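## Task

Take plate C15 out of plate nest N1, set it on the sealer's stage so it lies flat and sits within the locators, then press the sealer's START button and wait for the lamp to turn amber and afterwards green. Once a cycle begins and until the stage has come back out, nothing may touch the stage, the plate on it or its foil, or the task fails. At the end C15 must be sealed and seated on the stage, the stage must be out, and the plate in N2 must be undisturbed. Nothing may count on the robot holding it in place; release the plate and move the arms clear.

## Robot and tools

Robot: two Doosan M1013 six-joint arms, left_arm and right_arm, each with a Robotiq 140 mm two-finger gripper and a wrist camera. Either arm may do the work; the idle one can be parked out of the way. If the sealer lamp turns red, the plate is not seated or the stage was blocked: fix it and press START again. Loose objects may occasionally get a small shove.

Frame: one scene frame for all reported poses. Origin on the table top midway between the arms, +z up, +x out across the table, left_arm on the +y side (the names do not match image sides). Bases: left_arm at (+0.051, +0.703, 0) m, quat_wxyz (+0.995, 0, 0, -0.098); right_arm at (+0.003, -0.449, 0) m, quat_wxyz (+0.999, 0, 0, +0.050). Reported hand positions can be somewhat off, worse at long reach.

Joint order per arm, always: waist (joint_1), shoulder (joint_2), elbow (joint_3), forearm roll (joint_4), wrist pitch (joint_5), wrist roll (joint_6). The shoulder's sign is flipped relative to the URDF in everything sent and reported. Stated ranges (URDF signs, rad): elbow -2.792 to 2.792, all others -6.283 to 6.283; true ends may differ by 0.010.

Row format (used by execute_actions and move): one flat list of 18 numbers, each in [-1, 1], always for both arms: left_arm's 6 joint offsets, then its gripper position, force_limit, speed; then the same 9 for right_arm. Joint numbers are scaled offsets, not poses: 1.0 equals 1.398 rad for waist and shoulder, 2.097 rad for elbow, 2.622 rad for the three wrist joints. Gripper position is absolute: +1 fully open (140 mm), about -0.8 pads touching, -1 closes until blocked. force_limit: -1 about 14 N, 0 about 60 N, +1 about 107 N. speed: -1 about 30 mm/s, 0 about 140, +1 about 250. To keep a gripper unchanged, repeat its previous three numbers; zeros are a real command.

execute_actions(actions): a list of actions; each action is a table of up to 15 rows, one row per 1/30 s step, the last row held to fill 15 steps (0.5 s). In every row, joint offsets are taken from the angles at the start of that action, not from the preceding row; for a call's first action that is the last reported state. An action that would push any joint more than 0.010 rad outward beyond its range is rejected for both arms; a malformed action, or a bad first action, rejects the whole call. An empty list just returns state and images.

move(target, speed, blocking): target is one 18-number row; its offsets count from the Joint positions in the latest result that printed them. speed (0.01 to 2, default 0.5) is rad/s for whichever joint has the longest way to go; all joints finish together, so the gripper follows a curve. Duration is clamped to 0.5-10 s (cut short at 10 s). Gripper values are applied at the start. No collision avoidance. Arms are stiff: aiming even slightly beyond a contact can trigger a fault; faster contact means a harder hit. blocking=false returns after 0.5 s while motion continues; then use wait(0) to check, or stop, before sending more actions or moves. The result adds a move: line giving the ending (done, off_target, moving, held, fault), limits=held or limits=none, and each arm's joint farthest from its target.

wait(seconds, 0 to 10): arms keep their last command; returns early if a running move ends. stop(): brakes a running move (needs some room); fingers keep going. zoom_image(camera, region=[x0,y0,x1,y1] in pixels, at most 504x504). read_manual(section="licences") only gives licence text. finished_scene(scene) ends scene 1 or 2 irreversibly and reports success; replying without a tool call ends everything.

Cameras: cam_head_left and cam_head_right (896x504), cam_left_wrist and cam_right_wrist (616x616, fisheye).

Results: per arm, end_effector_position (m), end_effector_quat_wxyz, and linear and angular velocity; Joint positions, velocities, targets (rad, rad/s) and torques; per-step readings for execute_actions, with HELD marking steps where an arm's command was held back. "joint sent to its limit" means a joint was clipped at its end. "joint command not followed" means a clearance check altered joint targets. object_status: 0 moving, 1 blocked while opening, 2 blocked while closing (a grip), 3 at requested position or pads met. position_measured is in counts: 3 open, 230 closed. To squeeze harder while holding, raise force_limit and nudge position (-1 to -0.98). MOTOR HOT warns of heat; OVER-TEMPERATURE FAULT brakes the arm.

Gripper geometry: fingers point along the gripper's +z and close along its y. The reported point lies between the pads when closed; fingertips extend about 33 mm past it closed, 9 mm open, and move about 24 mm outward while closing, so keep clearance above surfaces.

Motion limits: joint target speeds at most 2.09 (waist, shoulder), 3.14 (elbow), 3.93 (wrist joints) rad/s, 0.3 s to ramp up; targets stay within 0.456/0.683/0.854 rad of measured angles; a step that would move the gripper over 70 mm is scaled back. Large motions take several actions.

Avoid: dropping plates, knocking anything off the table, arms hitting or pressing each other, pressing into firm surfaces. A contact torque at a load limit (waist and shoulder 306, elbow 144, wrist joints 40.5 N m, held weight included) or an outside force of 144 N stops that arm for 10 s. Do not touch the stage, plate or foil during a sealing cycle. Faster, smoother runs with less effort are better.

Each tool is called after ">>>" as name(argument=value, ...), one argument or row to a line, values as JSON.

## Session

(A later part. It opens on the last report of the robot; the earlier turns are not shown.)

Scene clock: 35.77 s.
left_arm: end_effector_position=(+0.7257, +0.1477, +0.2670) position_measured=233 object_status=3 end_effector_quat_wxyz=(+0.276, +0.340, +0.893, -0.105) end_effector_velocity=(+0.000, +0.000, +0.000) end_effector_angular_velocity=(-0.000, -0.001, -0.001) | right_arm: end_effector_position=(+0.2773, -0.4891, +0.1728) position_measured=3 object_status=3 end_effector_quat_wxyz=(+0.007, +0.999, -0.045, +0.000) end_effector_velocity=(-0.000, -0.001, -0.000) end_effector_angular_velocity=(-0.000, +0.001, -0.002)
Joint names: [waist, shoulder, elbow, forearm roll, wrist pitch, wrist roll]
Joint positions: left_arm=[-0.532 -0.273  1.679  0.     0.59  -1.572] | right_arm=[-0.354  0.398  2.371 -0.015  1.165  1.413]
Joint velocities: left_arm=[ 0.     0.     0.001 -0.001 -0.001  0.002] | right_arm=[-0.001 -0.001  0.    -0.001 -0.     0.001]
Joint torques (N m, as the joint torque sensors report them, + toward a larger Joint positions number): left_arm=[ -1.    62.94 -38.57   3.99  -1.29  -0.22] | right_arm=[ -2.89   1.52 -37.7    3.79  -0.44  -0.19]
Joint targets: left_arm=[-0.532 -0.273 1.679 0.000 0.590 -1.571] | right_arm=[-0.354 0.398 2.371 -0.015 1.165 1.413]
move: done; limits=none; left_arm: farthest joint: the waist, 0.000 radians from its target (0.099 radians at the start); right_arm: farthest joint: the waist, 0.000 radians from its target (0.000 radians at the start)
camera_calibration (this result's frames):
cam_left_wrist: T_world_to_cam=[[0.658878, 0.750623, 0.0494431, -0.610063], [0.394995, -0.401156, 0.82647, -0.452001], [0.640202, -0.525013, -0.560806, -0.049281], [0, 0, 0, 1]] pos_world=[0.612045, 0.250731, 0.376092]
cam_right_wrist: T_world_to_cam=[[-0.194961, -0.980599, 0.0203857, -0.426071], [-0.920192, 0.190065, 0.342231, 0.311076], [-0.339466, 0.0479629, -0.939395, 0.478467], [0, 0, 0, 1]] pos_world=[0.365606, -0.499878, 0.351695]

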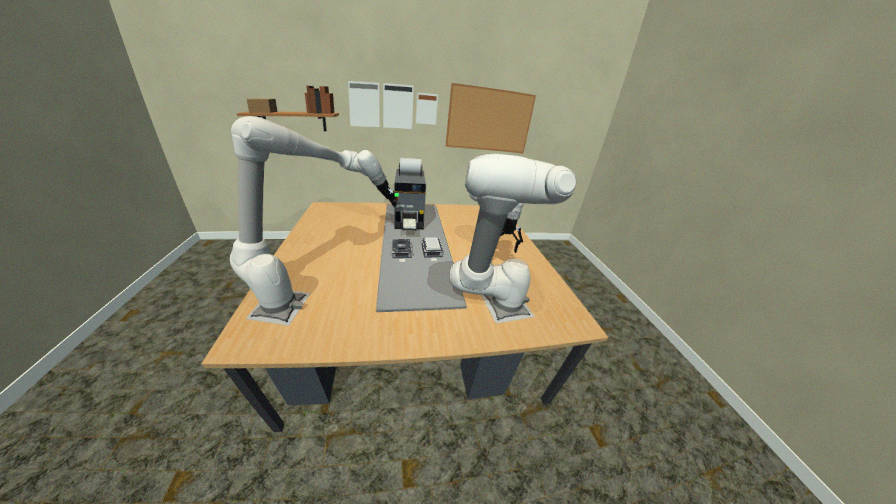

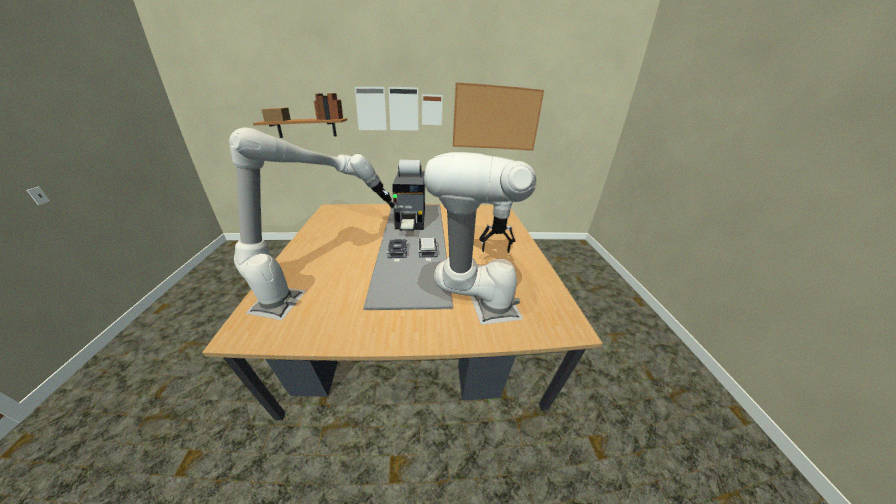

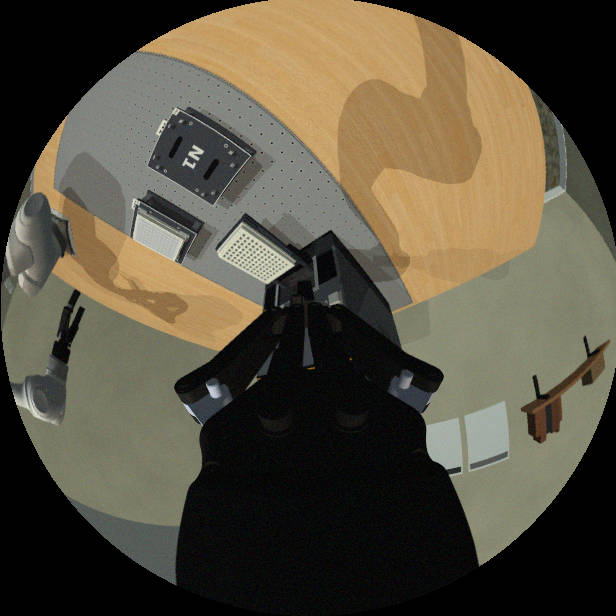

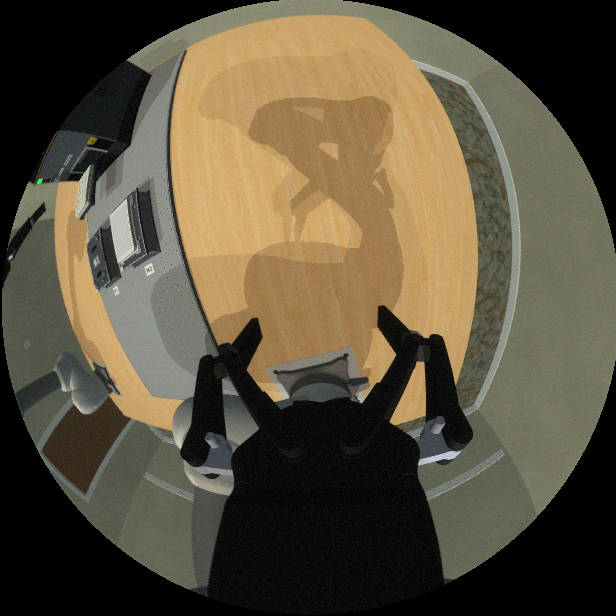

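>>> move(
  target=[0.0215,-0.0458,-0.0119,0,-0.0149,0,-1,0,0.5,0,0,0,0,0,0,1,0,0],
  speed=0.15,
)

>>> zoom_image(
  camera="cam_left_wrist",
  region=[200, 190, 420, 390],
)

>>> zoom_image(
  camera="cam_head_right",
  region=[360, 150, 450, 250],
)

Scene clock: 38.47 s.
left_arm: end_effector_position=(+0.7645, +0.1494, +0.2350) position_measured=233 object_status=3 end_effector_quat_wxyz=(+0.277, +0.327, +0.898, -0.101) end_effector_velocity=(+0.000, -0.000, -0.001) end_effector_angular_velocity=(+0.000, +0.000, +0.000) | right_arm: end_effector_position=(+0.2773, -0.4891, +0.1728) position_measured=3 object_status=3 end_effector_quat_wxyz=(+0.007, +0.999, -0.045, +0.000) end_effector_velocity=(+0.000, -0.000, +0.000) end_effector_angular_velocity=(-0.000, -0.000, -0.000)
Joint names: [waist, shoulder, elbow, forearm roll, wrist pitch, wrist roll]
Joint positions: left_arm=[-0.502 -0.337  1.654  0.     0.551 -1.571] | right_arm=[-0.354  0.398  2.371 -0.015  1.165  1.413]
Joint velocities: left_arm=[ 0.    -0.001 -0.     0.    -0.001 -0.   ] | right_arm=[ 0.    -0.    -0.001 -0.     0.     0.001]
Joint torques (N m, as the joint torque sensors report them, + toward a larger Joint positions number): left_arm=[ -0.18  69.45 -37.5    3.88  -1.45  -0.32] | right_arm=[ -2.66   0.82 -37.88   3.91  -0.42  -0.22]
Joint targets: left_arm=[-0.502 -0.337 1.654 0.000 0.551 -1.572] | right_arm=[-0.354 0.398 2.371 -0.015 1.165 1.413]
move: done; limits=none; left_arm: farthest joint: the wrist roll, 0.001 radians from its target (0.001 radians at the start); right_arm: farthest joint: the waist, 0.000 radians from its target (0.000 radians at the start)
camera_calibration (this result's frames):
cam_left_wrist: T_world_to_cam=[[0.636048, 0.770063, 0.0494549, -0.620788], [0.40684, -0.389116, 0.826481, -0.451099], [0.655686, -0.505561, -0.560789, -0.105972], [0, 0, 0, 1]] pos_world=[0.647861, 0.248941, 0.344097]
cam_right_wrist: T_world_to_cam=[[-0.194961, -0.980599, 0.0203858, -0.426071], [-0.920192, 0.190065, 0.342232, 0.311076], [-0.339467, 0.0479629, -0.939394, 0.478467], [0, 0, 0, 1]] pos_world=[0.365606, -0.499878, 0.351695]

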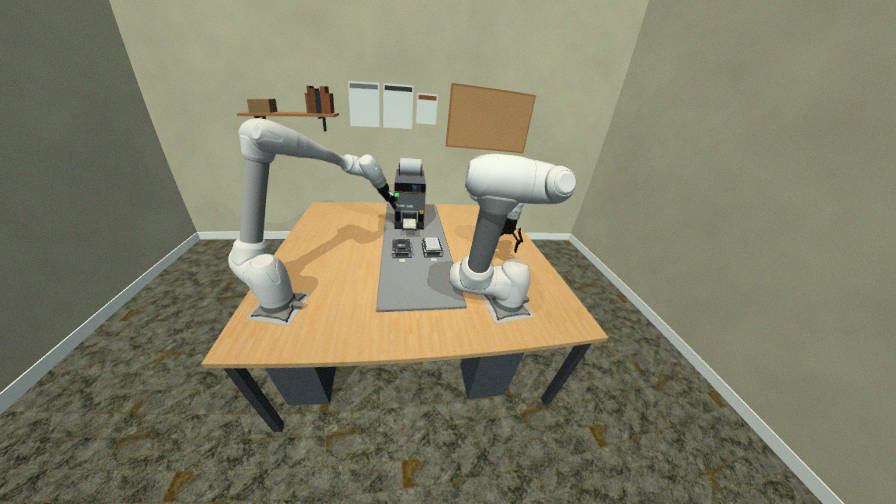

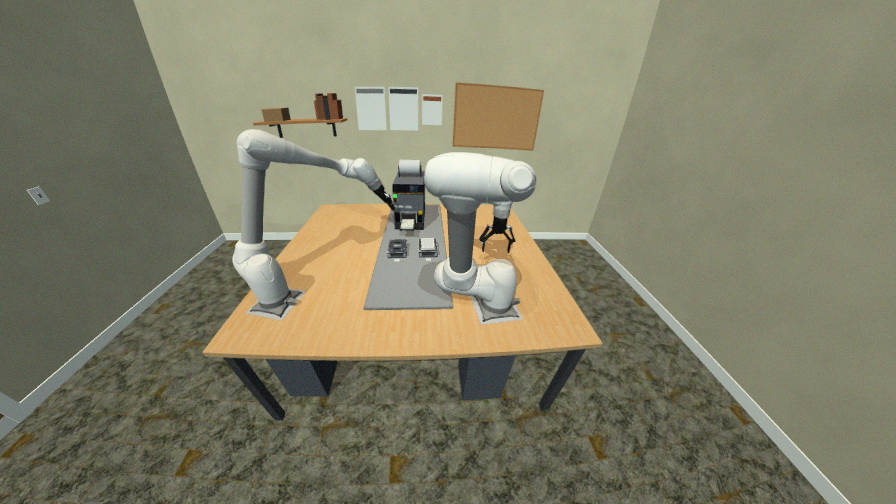

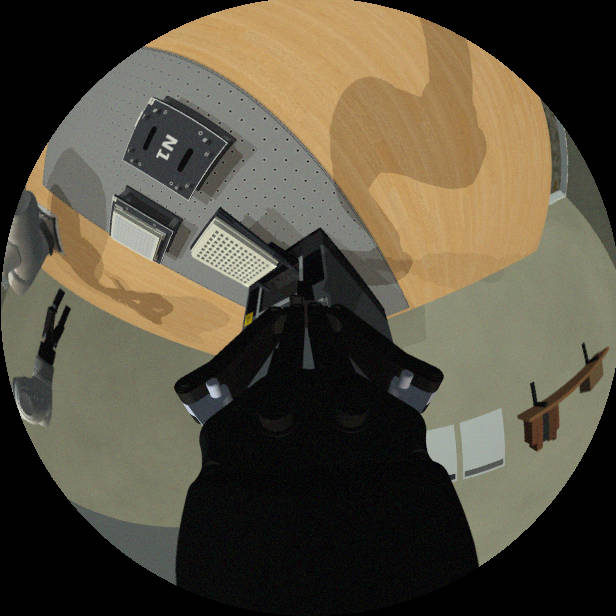

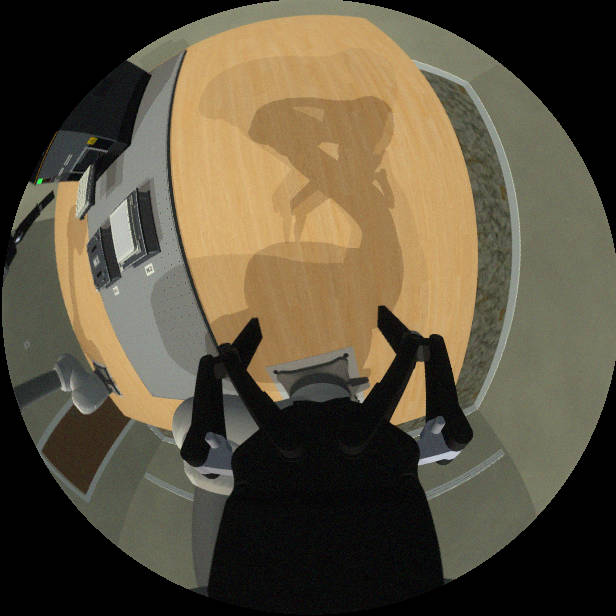

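Region (200, 190, 420, 390) of cam_left_wrist's 616x616 image, scaled by 2.291, with more detail than that image has; it fills the top 458 rows of this view, and the rest is white.

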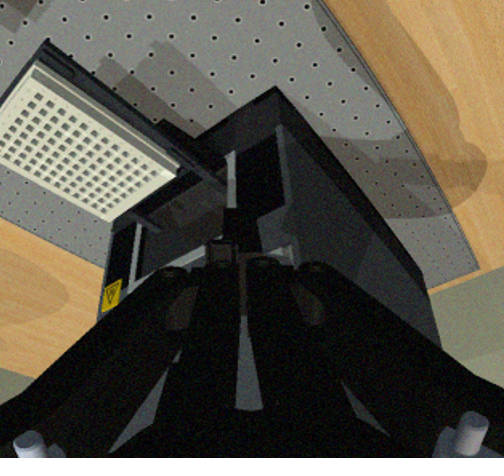

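Region (360, 150, 450, 250) of cam_head_right's 896x504 image, scaled by 5.040, with more detail than that image has; it fills the left 454 columns of this view, and the rest is white.

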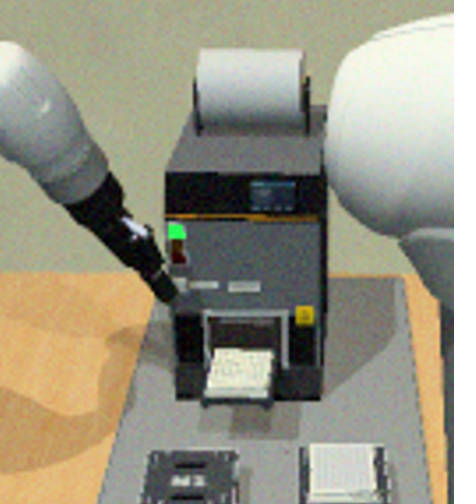

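>>> move(
  target=[0.0117,-0.0136,-0.0144,0,0.0043,0,-1,0,0.5,0,0,0,0,0,0,1,0,0],
  speed=0.06,
)

>>> zoom_image(
  camera="cam_head_right",
  region=[370, 170, 430, 230],
)

>>> zoom_image(
  camera="cam_left_wrist",
  region=[240, 230, 380, 350],
)

Scene clock: 40.83 s.
left_arm: end_effector_position=(+0.7840, +0.1526, +0.2367) position_measured=233 object_status=3 end_effector_quat_wxyz=(+0.278, +0.319, +0.901, -0.099) end_effector_velocity=(+0.000, +0.000, +0.000) end_effector_angular_velocity=(-0.000, +0.000, +0.000) | right_arm: end_effector_position=(+0.2773, -0.4891, +0.1728) position_measured=3 object_status=3 end_effector_quat_wxyz=(+0.007, +0.999, -0.045, +0.000) end_effector_velocity=(+0.000, +0.000, +0.000) end_effector_angular_velocity=(-0.001, -0.000, +0.003)
Joint names: [waist, shoulder, elbow, forearm roll, wrist pitch, wrist roll]
Joint positions: left_arm=[-0.485 -0.356  1.624  0.     0.562 -1.571] | right_arm=[-0.354  0.398  2.371 -0.015  1.165  1.413]
Joint velocities: left_arm=[ 0.  0. -0. -0.  0. -0.] | right_arm=[ 0.002  0.    -0.    -0.001 -0.    -0.   ]
Joint torques (N m, as the joint torque sensors report them, + toward a larger Joint positions number): left_arm=[ -0.17  72.36 -37.7    3.9   -1.34   0.  ] | right_arm=[ -3.2    0.89 -37.37   3.83  -0.44  -0.29]
Joint targets: left_arm=[-0.485 -0.356 1.624 0.000 0.562 -1.571] | right_arm=[-0.354 0.398 2.371 -0.015 1.165 1.413]
move: done; limits=none; left_arm: farthest joint: the waist, 0.000 radians from its target (0.016 radians at the start); right_arm: farthest joint: the waist, 0.000 radians from its target (0.000 radians at the start)
camera_calibration (this result's frames):
cam_left_wrist: T_world_to_cam=[[0.623377, 0.780356, 0.0494561, -0.627366], [0.413203, -0.382458, 0.826432, -0.465196], [0.663826, -0.494743, -0.560861, -0.124209], [0, 0, 0, 1]] pos_world=[0.665759, 0.2502, 0.345816]
cam_right_wrist: T_world_to_cam=[[-0.194961, -0.980599, 0.0203856, -0.426071], [-0.920192, 0.190066, 0.342231, 0.311076], [-0.339466, 0.0479631, -0.939395, 0.478467], [0, 0, 0, 1]] pos_world=[0.365606, -0.499878, 0.351696]

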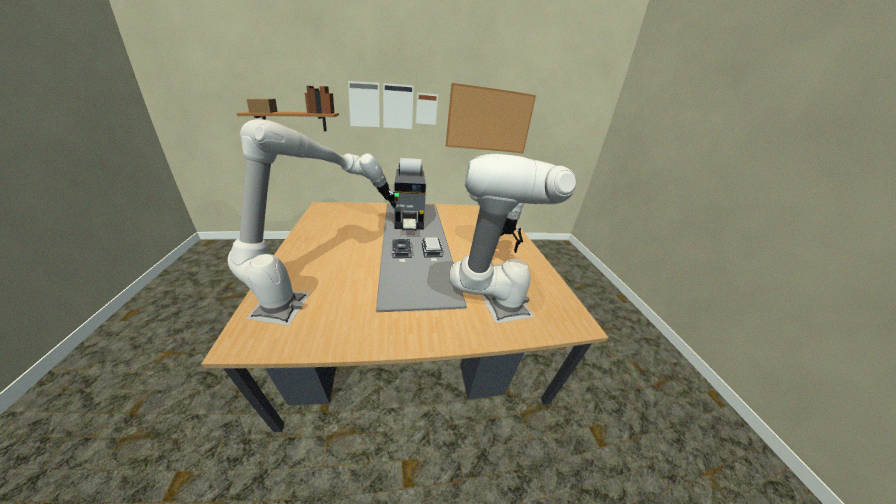

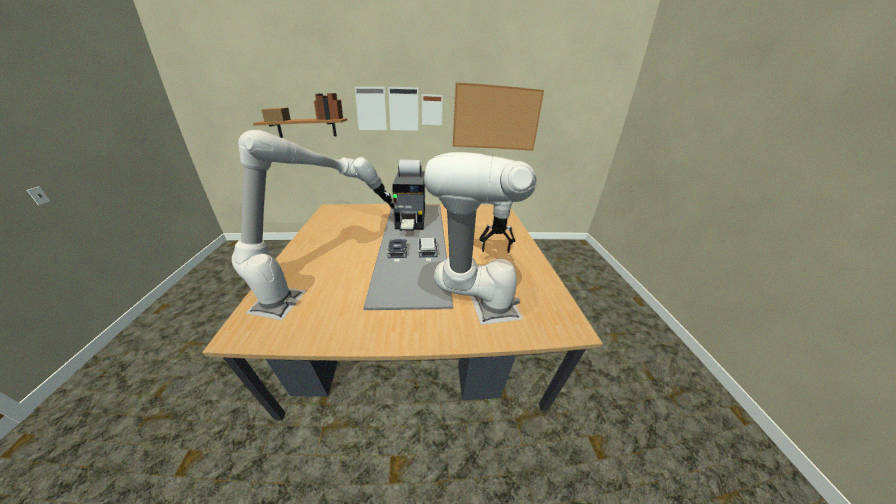

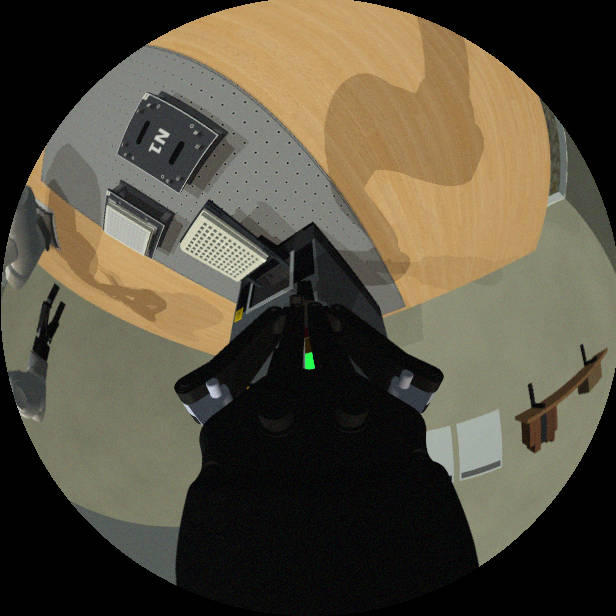

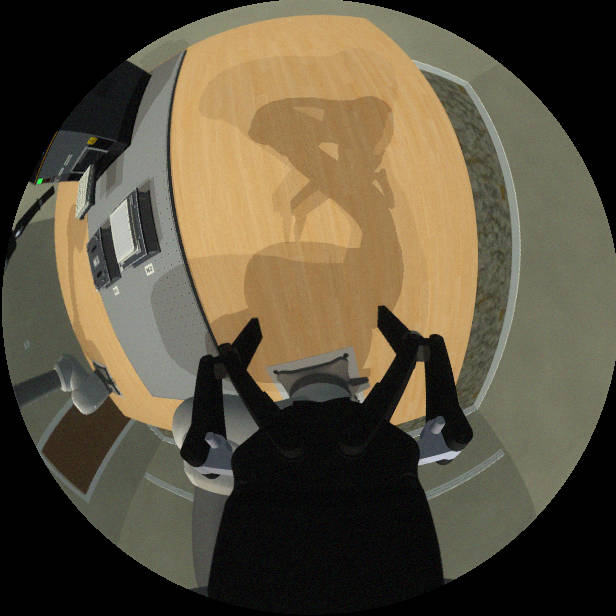

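Region (370, 170, 430, 230) of cam_head_right's 896x504 image, scaled by 8.400, with more detail than that image has.

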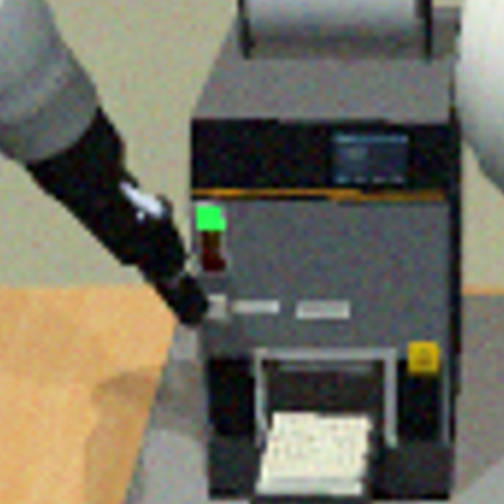

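Region (240, 230, 380, 350) of cam_left_wrist's 616x616 image, scaled by 3.600, with more detail than that image has; it fills the top 432 rows of this view, and the rest is white.

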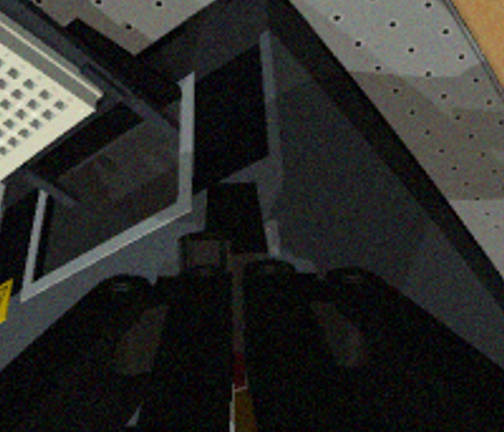

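>>> move(
  target=[0.0042,-0.0064,-0.0059,0,0.0013,0,-1,0,0.5,0,0,0,0,0,0,1,0,0],
  speed=0.03,
)

>>> zoom_image(
  camera="cam_head_right",
  region=[370, 170, 430, 230],
)

>>> zoom_image(
  camera="cam_left_wrist",
  region=[240, 230, 380, 350],
)

Scene clock: 42.97 s.
left_arm: end_effector_position=(+0.7919, +0.1532, +0.2365) position_measured=233 object_status=3 end_effector_quat_wxyz=(+0.278, +0.317, +0.901, -0.098) end_effector_velocity=(+0.000, -0.000, +0.000) end_effector_angular_velocity=(+0.001, -0.001, -0.002) | right_arm: end_effector_position=(+0.2773, -0.4891, +0.1728) position_measured=3 object_status=3 end_effector_quat_wxyz=(+0.007, +0.999, -0.045, +0.000) end_effector_velocity=(+0.000, -0.000, -0.000) end_effector_angular_velocity=(-0.000, -0.000, -0.001)
Joint names: [waist, shoulder, elbow, forearm roll, wrist pitch, wrist roll]
Joint positions: left_arm=[-0.48  -0.365  1.612  0.     0.566 -1.571] | right_arm=[-0.354  0.398  2.371 -0.015  1.165  1.413]
Joint velocities: left_arm=[-0.    -0.    -0.     0.    -0.001  0.002] | right_arm=[-0.001 -0.     0.    -0.    -0.    -0.   ]
Joint torques (N m, as the joint torque sensors report them, + toward a larger Joint positions number): left_arm=[ -0.88  72.87 -37.56   4.16  -1.42  -0.21] | right_arm=[ -3.16   0.91 -37.86   3.8   -0.35  -0.27]
Joint targets: left_arm=[-0.480 -0.365 1.612 0.000 0.566 -1.571] | right_arm=[-0.354 0.398 2.371 -0.015 1.165 1.413]
move: done; limits=none; left_arm: farthest joint: the waist, 0.000 radians from its target (0.006 radians at the start); right_arm: farthest joint: the waist, 0.000 radians from its target (0.000 radians at the start)
camera_calibration (this result's frames):
cam_left_wrist: T_world_to_cam=[[0.618787, 0.784001, 0.0494562, -0.62964], [0.415427, -0.380017, 0.826442, -0.470199], [0.666726, -0.490846, -0.560845, -0.132141], [0, 0, 0, 1]] pos_world=[0.673048, 0.250094, 0.345621]
cam_right_wrist: T_world_to_cam=[[-0.194961, -0.980599, 0.0203856, -0.426071], [-0.920192, 0.190065, 0.342231, 0.311076], [-0.339466, 0.0479631, -0.939395, 0.478467], [0, 0, 0, 1]] pos_world=[0.365606, -0.499878, 0.351695]

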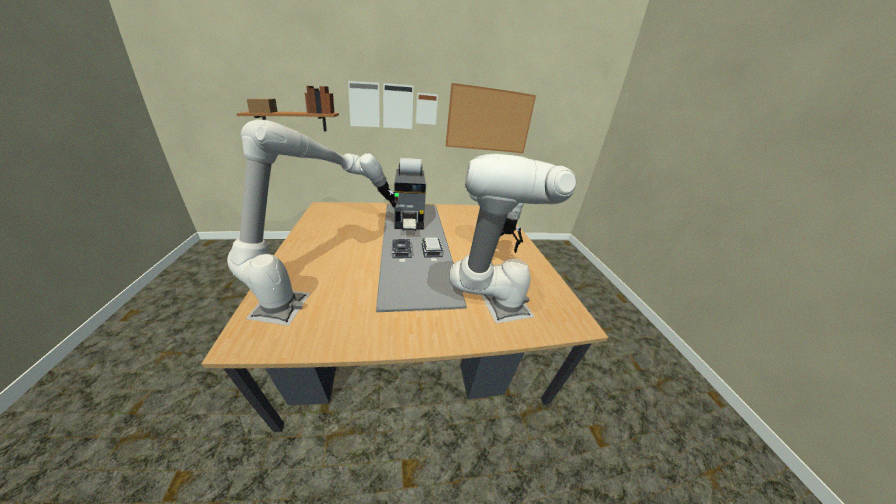

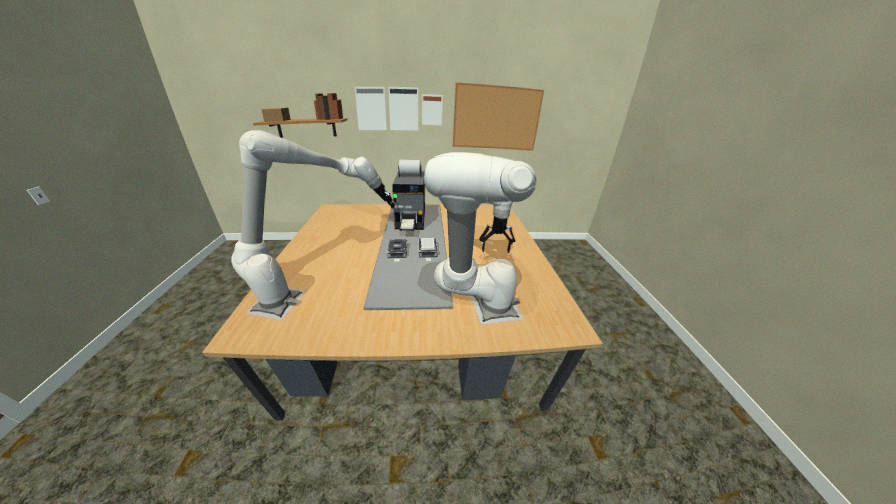

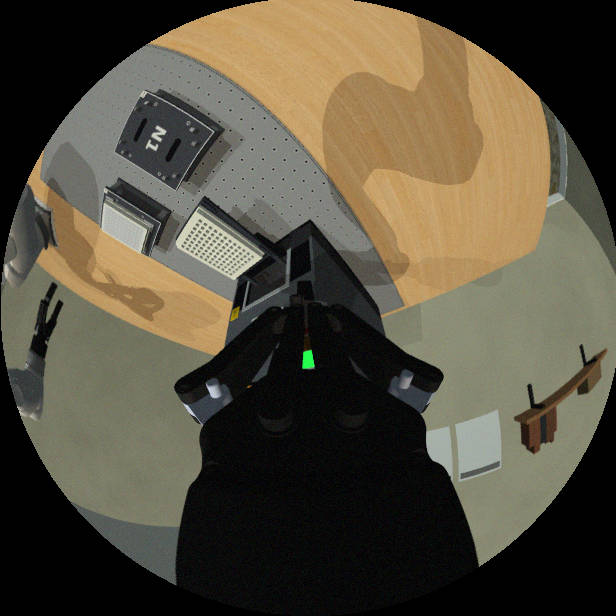

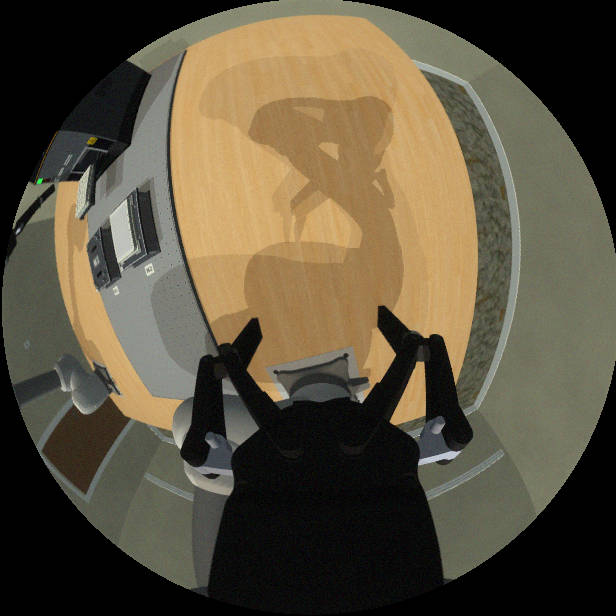

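Region (370, 170, 430, 230) of cam_head_right's 896x504 image, scaled by 8.400, with more detail than that image has.

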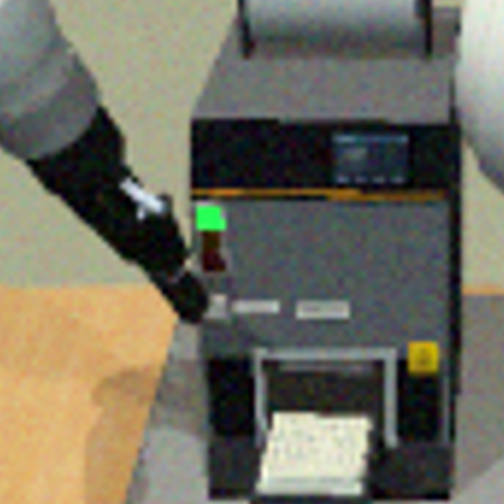

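Region (240, 230, 380, 350) of cam_left_wrist's 616x616 image, scaled by 3.600, with more detail than that image has; it fills the top 432 rows of this view, and the rest is white.

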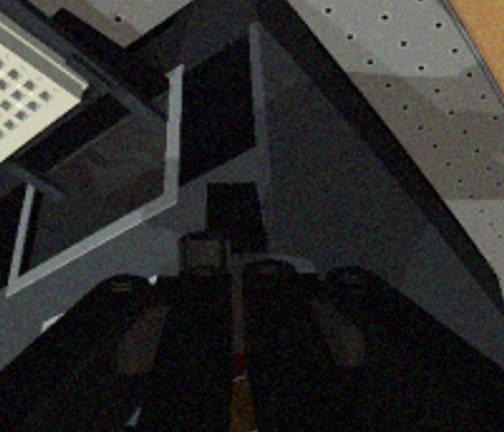

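>>> move(
  target=[0,-0.0106,-0.0098,0,0.0022,0,-1,0,0.5,0,0,0,0,0,0,1,0,0],
  speed=0.03,
)

>>> zoom_image(
  camera="cam_head_right",
  region=[370, 170, 430, 230],
)

>>> zoom_image(
  camera="cam_left_wrist",
  region=[240, 230, 380, 350],
)

Scene clock: 45.73 s.
left_arm: end_effector_position=(+0.7994, +0.1472, +0.2360) position_measured=233 object_status=3 end_effector_quat_wxyz=(+0.278, +0.317, +0.902, -0.098) end_effector_velocity=(+0.000, -0.001, -0.000) end_effector_angular_velocity=(-0.001, -0.000, +0.001) | right_arm: end_effector_position=(+0.2773, -0.4891, +0.1728) position_measured=3 object_status=3 end_effector_quat_wxyz=(+0.007, +0.999, -0.045, +0.000) end_effector_velocity=(+0.000, -0.000, +0.000) end_effector_angular_velocity=(-0.001, -0.000, +0.001)
Joint names: [waist, shoulder, elbow, forearm roll, wrist pitch, wrist roll]
Joint positions: left_arm=[-0.48  -0.379  1.591  0.     0.572 -1.571] | right_arm=[-0.354  0.398  2.371 -0.015  1.165  1.413]
Joint velocities: left_arm=[-0.    -0.001 -0.001 -0.    -0.001 -0.001] | right_arm=[ 0.001  0.    -0.    -0.001 -0.     0.   ]
Joint torques (N m, as the joint torque sensors report them, + toward a larger Joint positions number): left_arm=[ -4.08  44.35 -49.05   3.88 -13.71   0.07] | right_arm=[ -2.8    0.66 -37.7    3.8   -0.34  -0.3 ]
Joint targets: left_arm=[-0.480 -0.380 1.591 0.000 0.571 -1.571] | right_arm=[-0.354 0.398 2.371 -0.015 1.165 1.413]
move: done; limits=none; left_arm: farthest joint: the waist, 0.000 radians from its target (0.000 radians at the start); right_arm: farthest joint: the waist, 0.000 radians from its target (0.000 radians at the start)
camera_calibration (this result's frames):
cam_left_wrist: T_world_to_cam=[[0.618807, 0.783984, 0.0494623, -0.629564], [0.415917, -0.380402, 0.826019, -0.47536], [0.666401, -0.490574, -0.561468, -0.139981], [0, 0, 0, 1]] pos_world=[0.680573, 0.244068, 0.345201]
cam_right_wrist: T_world_to_cam=[[-0.194961, -0.980599, 0.0203858, -0.426071], [-0.920192, 0.190065, 0.342231, 0.311076], [-0.339466, 0.0479628, -0.939395, 0.478467], [0, 0, 0, 1]] pos_world=[0.365606, -0.499878, 0.351695]

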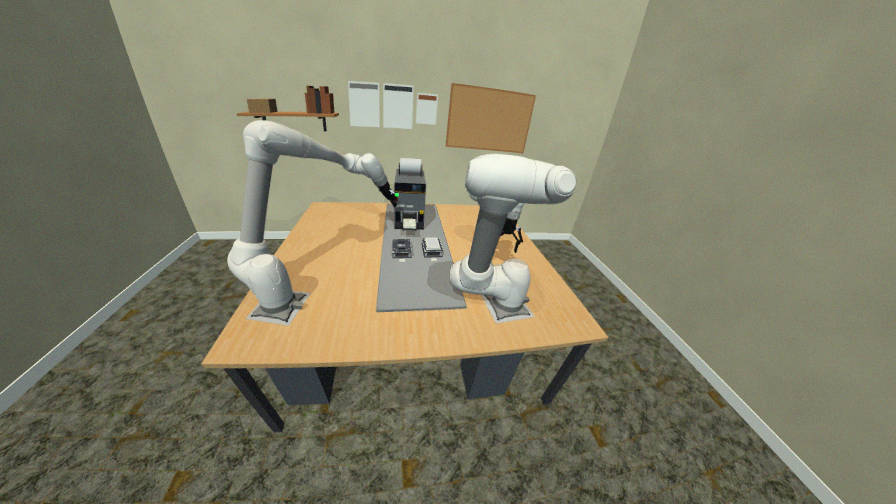

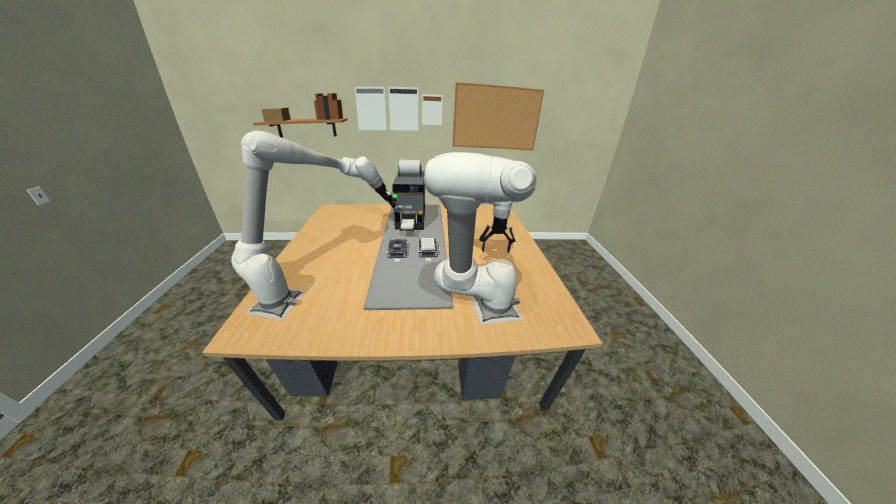

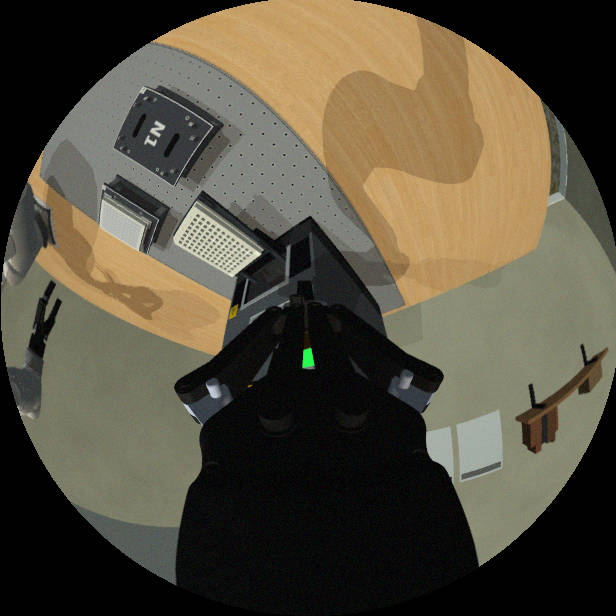

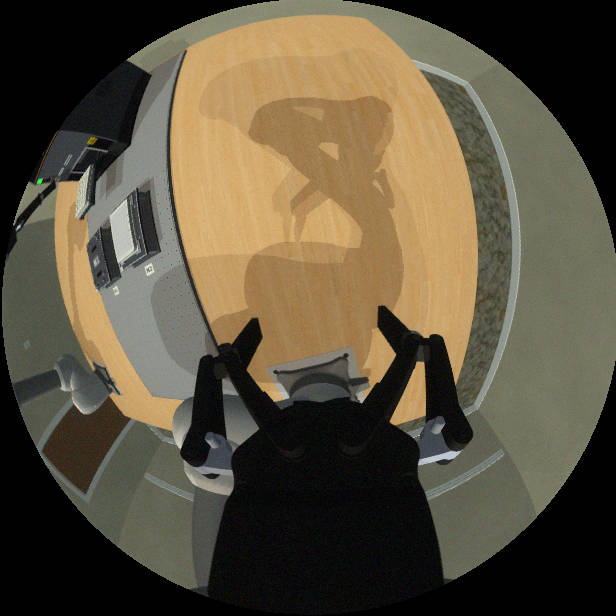

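Region (370, 170, 430, 230) of cam_head_right's 896x504 image, scaled by 8.400, with more detail than that image has.

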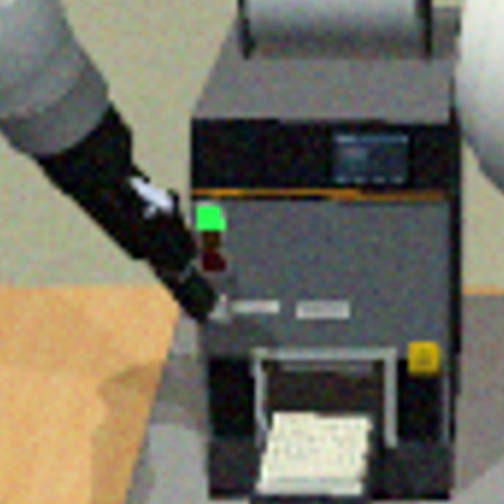

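Region (240, 230, 380, 350) of cam_left_wrist's 616x616 image, scaled by 3.600, with more detail than that image has; it fills the top 432 rows of this view, and the rest is white.

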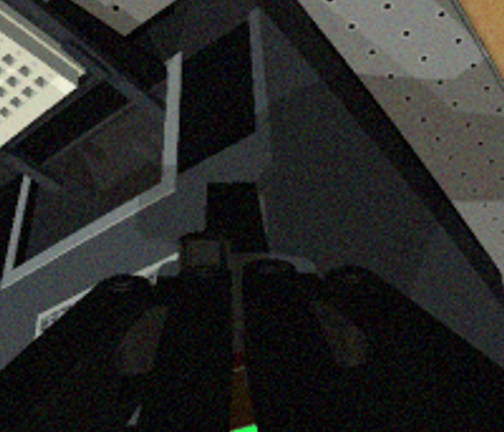

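>>> execute_actions(
  actions=[
    [[-0.003,0.0049,0.0045,0,-0.001,0,-1,0,0.5,0,0,0,0,0,0,1,0,0]],
    [[-0.0061,-0.0068,-0.0063,0,0.0014,0,-1,0,0.5,0,0,0,0,0,0,1,0,0]],
    [[0,0,0,0,0,0,-1,0,0.5,0,0,0,0,0,0,1,0,0]],
  ],
)

>>> zoom_image(
  camera="cam_head_right",
  region=[370, 170, 430, 230],
)

>>> zoom_image(
  camera="cam_head_left",
  region=[370, 170, 430, 230],
)

Scene clock: 49.47 s.
left_arm: end_effector_position=(+0.7936, +0.1366, +0.2360) position_measured=233 object_status=3 end_effector_quat_wxyz=(+0.278, +0.322, +0.900, -0.100) end_effector_velocity=(-0.000, +0.000, +0.000) end_effector_angular_velocity=(-0.001, +0.001, +0.002) | right_arm: end_effector_position=(+0.2773, -0.4891, +0.1728) position_measured=3 object_status=3 end_effector_quat_wxyz=(+0.007, +0.999, -0.045, +0.000) end_effector_velocity=(-0.000, -0.000, -0.000) end_effector_angular_velocity=(+0.001, +0.000, -0.002)
Joint names: [waist, shoulder, elbow, forearm roll, wrist pitch, wrist roll]
Joint positions: left_arm=[-0.492 -0.382  1.588  0.     0.573 -1.571] | right_arm=[-0.354  0.398  2.371 -0.015  1.165  1.413]
Joint velocities: left_arm=[-0.     0.     0.    -0.     0.001 -0.003] | right_arm=[-0.001  0.     0.     0.001  0.     0.   ]
Joint torques (N m, as the joint torque sensors report them, + toward a larger Joint positions number): left_arm=[ -0.14  74.29 -37.81   4.01  -1.46  -0.27] | right_arm=[ -3.36   1.01 -38.03   3.8   -0.45  -0.36]
Joint targets: left_arm=[-0.492 -0.382 1.588 0.000 0.573 -1.571] | right_arm=[-0.354 0.398 2.371 -0.015 1.165 1.413]
Step readings (joint positions; steps 1 to 15: 1st action; 16 to 30: 2nd action; 31 to 45: 3rd action):
0: left_arm=[-0.480 -0.380 1.591 0.000 0.571 -1.571] | right_arm=[-0.354 0.398 2.371 -0.015 1.165 1.413]
1: left_arm=[-0.480 -0.380 1.591 0.000 0.571 -1.571] | right_arm=[-0.354 0.398 2.371 -0.015 1.165 1.413]
2: left_arm=[-0.481 -0.377 1.595 0.000 0.570 -1.571] | right_arm=[-0.354 0.398 2.371 -0.015 1.165 1.413]
4: left_arm=[-0.483 -0.373 1.600 0.000 0.568 -1.571] | right_arm=[-0.354 0.398 2.371 -0.015 1.165 1.413]
8: left_arm=[-0.484 -0.373 1.601 0.000 0.568 -1.571] | right_arm=[-0.354 0.398 2.371 -0.015 1.165 1.413]
15: left_arm=[-0.484 -0.373 1.601 0.000 0.569 -1.571] | right_arm=[-0.354 0.398 2.371 -0.015 1.165 1.413]
16: left_arm=[-0.484 -0.373 1.601 0.000 0.570 -1.571] | right_arm=[-0.354 0.398 2.371 -0.015 1.165 1.413]
17: left_arm=[-0.487 -0.376 1.596 0.000 0.571 -1.571] | right_arm=[-0.354 0.398 2.371 -0.015 1.165 1.413]
19: left_arm=[-0.492 -0.382 1.588 0.000 0.573 -1.571] | right_arm=[-0.354 0.398 2.371 -0.015 1.165 1.413]
23: left_arm=[-0.492 -0.382 1.588 0.000 0.573 -1.571] | right_arm=[-0.354 0.398 2.371 -0.015 1.165 1.413]
30: left_arm=[-0.492 -0.382 1.588 0.000 0.573 -1.571] | right_arm=[-0.354 0.398 2.371 -0.015 1.165 1.413]
31: left_arm=[-0.492 -0.382 1.588 0.000 0.573 -1.571] | right_arm=[-0.354 0.398 2.371 -0.015 1.165 1.413]
32: left_arm=[-0.492 -0.382 1.588 0.000 0.573 -1.571] | right_arm=[-0.354 0.398 2.371 -0.015 1.165 1.413]
34: left_arm=[-0.492 -0.382 1.588 0.000 0.573 -1.571] | right_arm=[-0.354 0.398 2.371 -0.015 1.165 1.413]
38: left_arm=[-0.492 -0.382 1.588 0.000 0.573 -1.571] | right_arm=[-0.354 0.398 2.371 -0.015 1.165 1.413]
45: Joint positions above
camera_calibration (this result's frames):
cam_left_wrist: T_world_to_cam=[[0.628721, 0.776056, 0.0494608, -0.624468], [0.41093, -0.385566, 0.82612, -0.47239], [0.660186, -0.499075, -0.561319, -0.135325], [0, 0, 0, 1]] pos_world=[0.676075, 0.234947, 0.345177]
cam_right_wrist: T_world_to_cam=[[-0.194961, -0.980599, 0.0203857, -0.426071], [-0.920192, 0.190065, 0.342231, 0.311076], [-0.339466, 0.047963, -0.939395, 0.478467], [0, 0, 0, 1]] pos_world=[0.365606, -0.499878, 0.351695]

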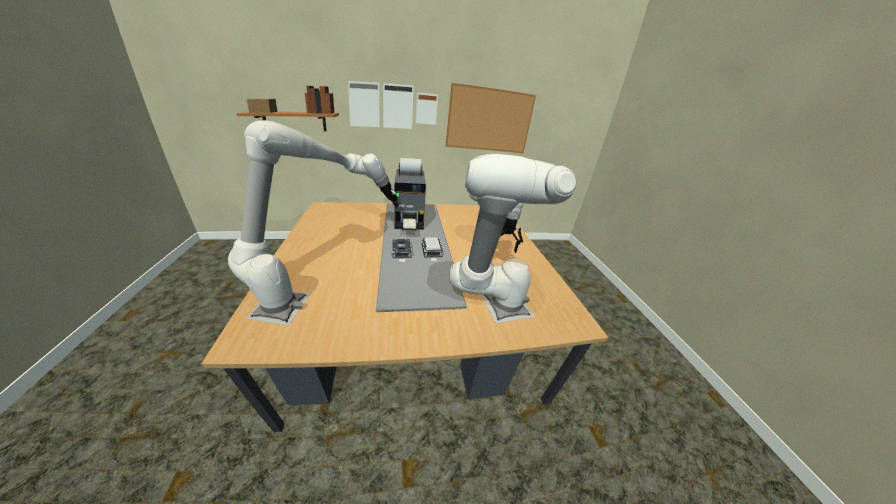

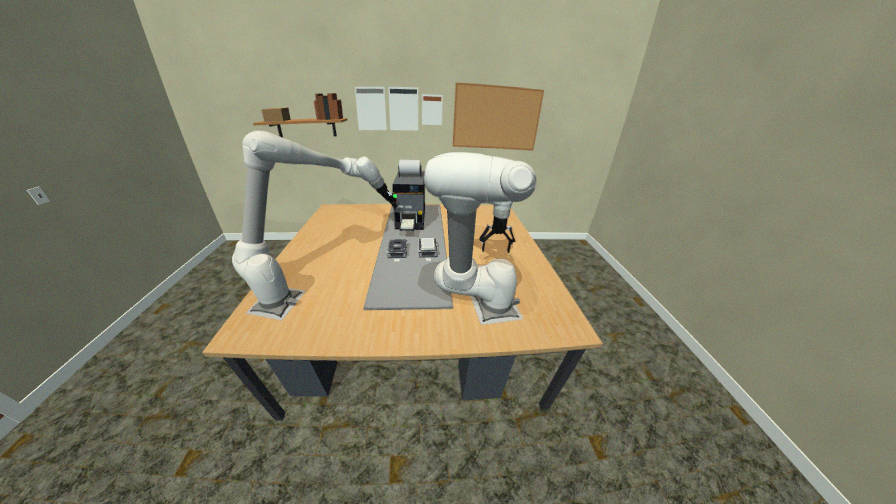

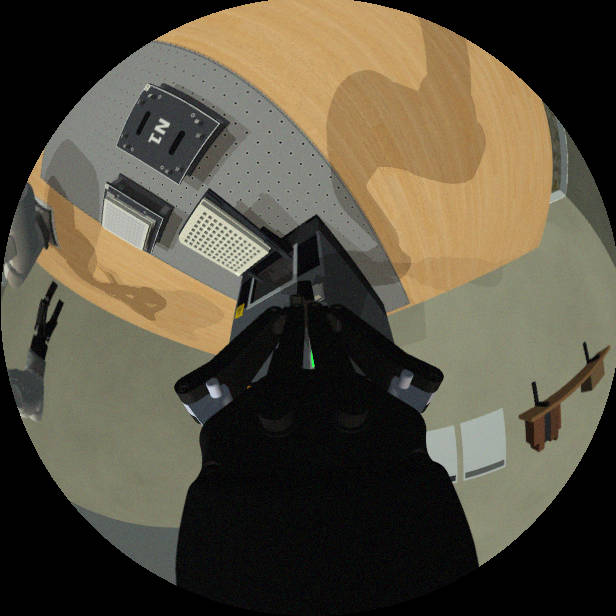

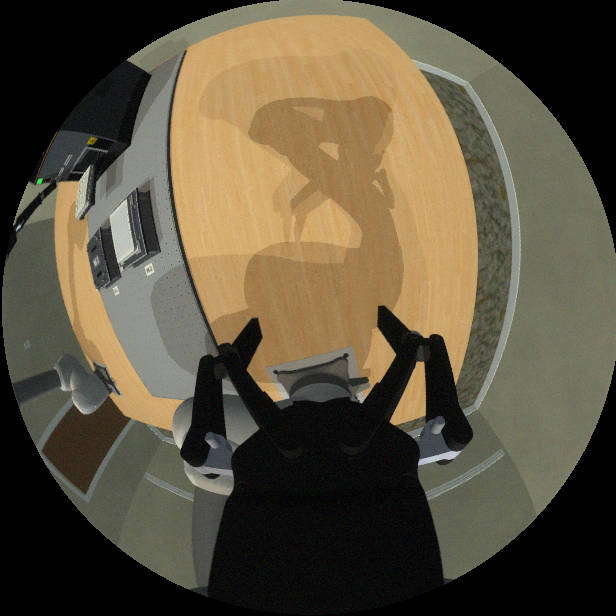

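Region (370, 170, 430, 230) of cam_head_right's 896x504 image, scaled by 8.400, with more detail than that image has.

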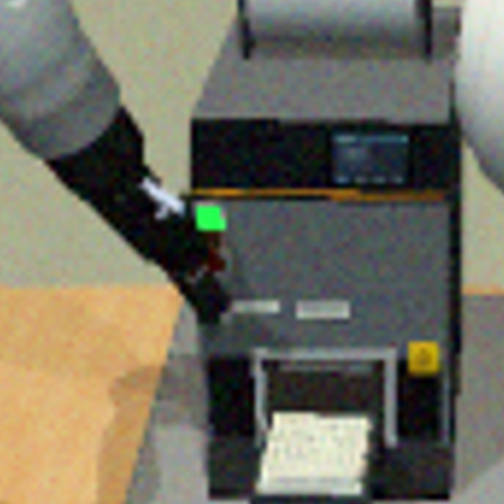

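Region (370, 170, 430, 230) of cam_head_left's 896x504 image, scaled by 8.400, with more detail than that image has.

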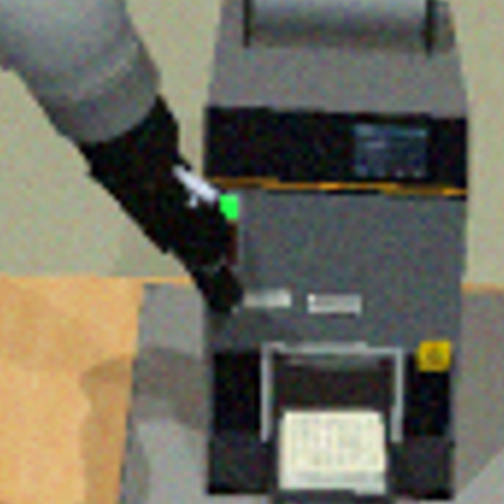

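>>> zoom_image(
  camera="cam_left_wrist",
  region=[260, 250, 360, 330],
)

Region (260, 250, 360, 330) of cam_left_wrist's 616x616 image, scaled by 5.040, with more detail than that image has; it fills the top 403 rows of this view, and the rest is white.

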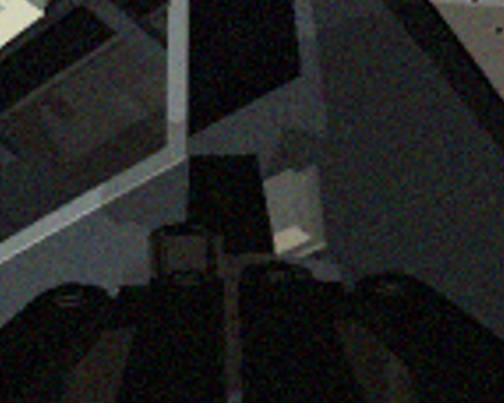

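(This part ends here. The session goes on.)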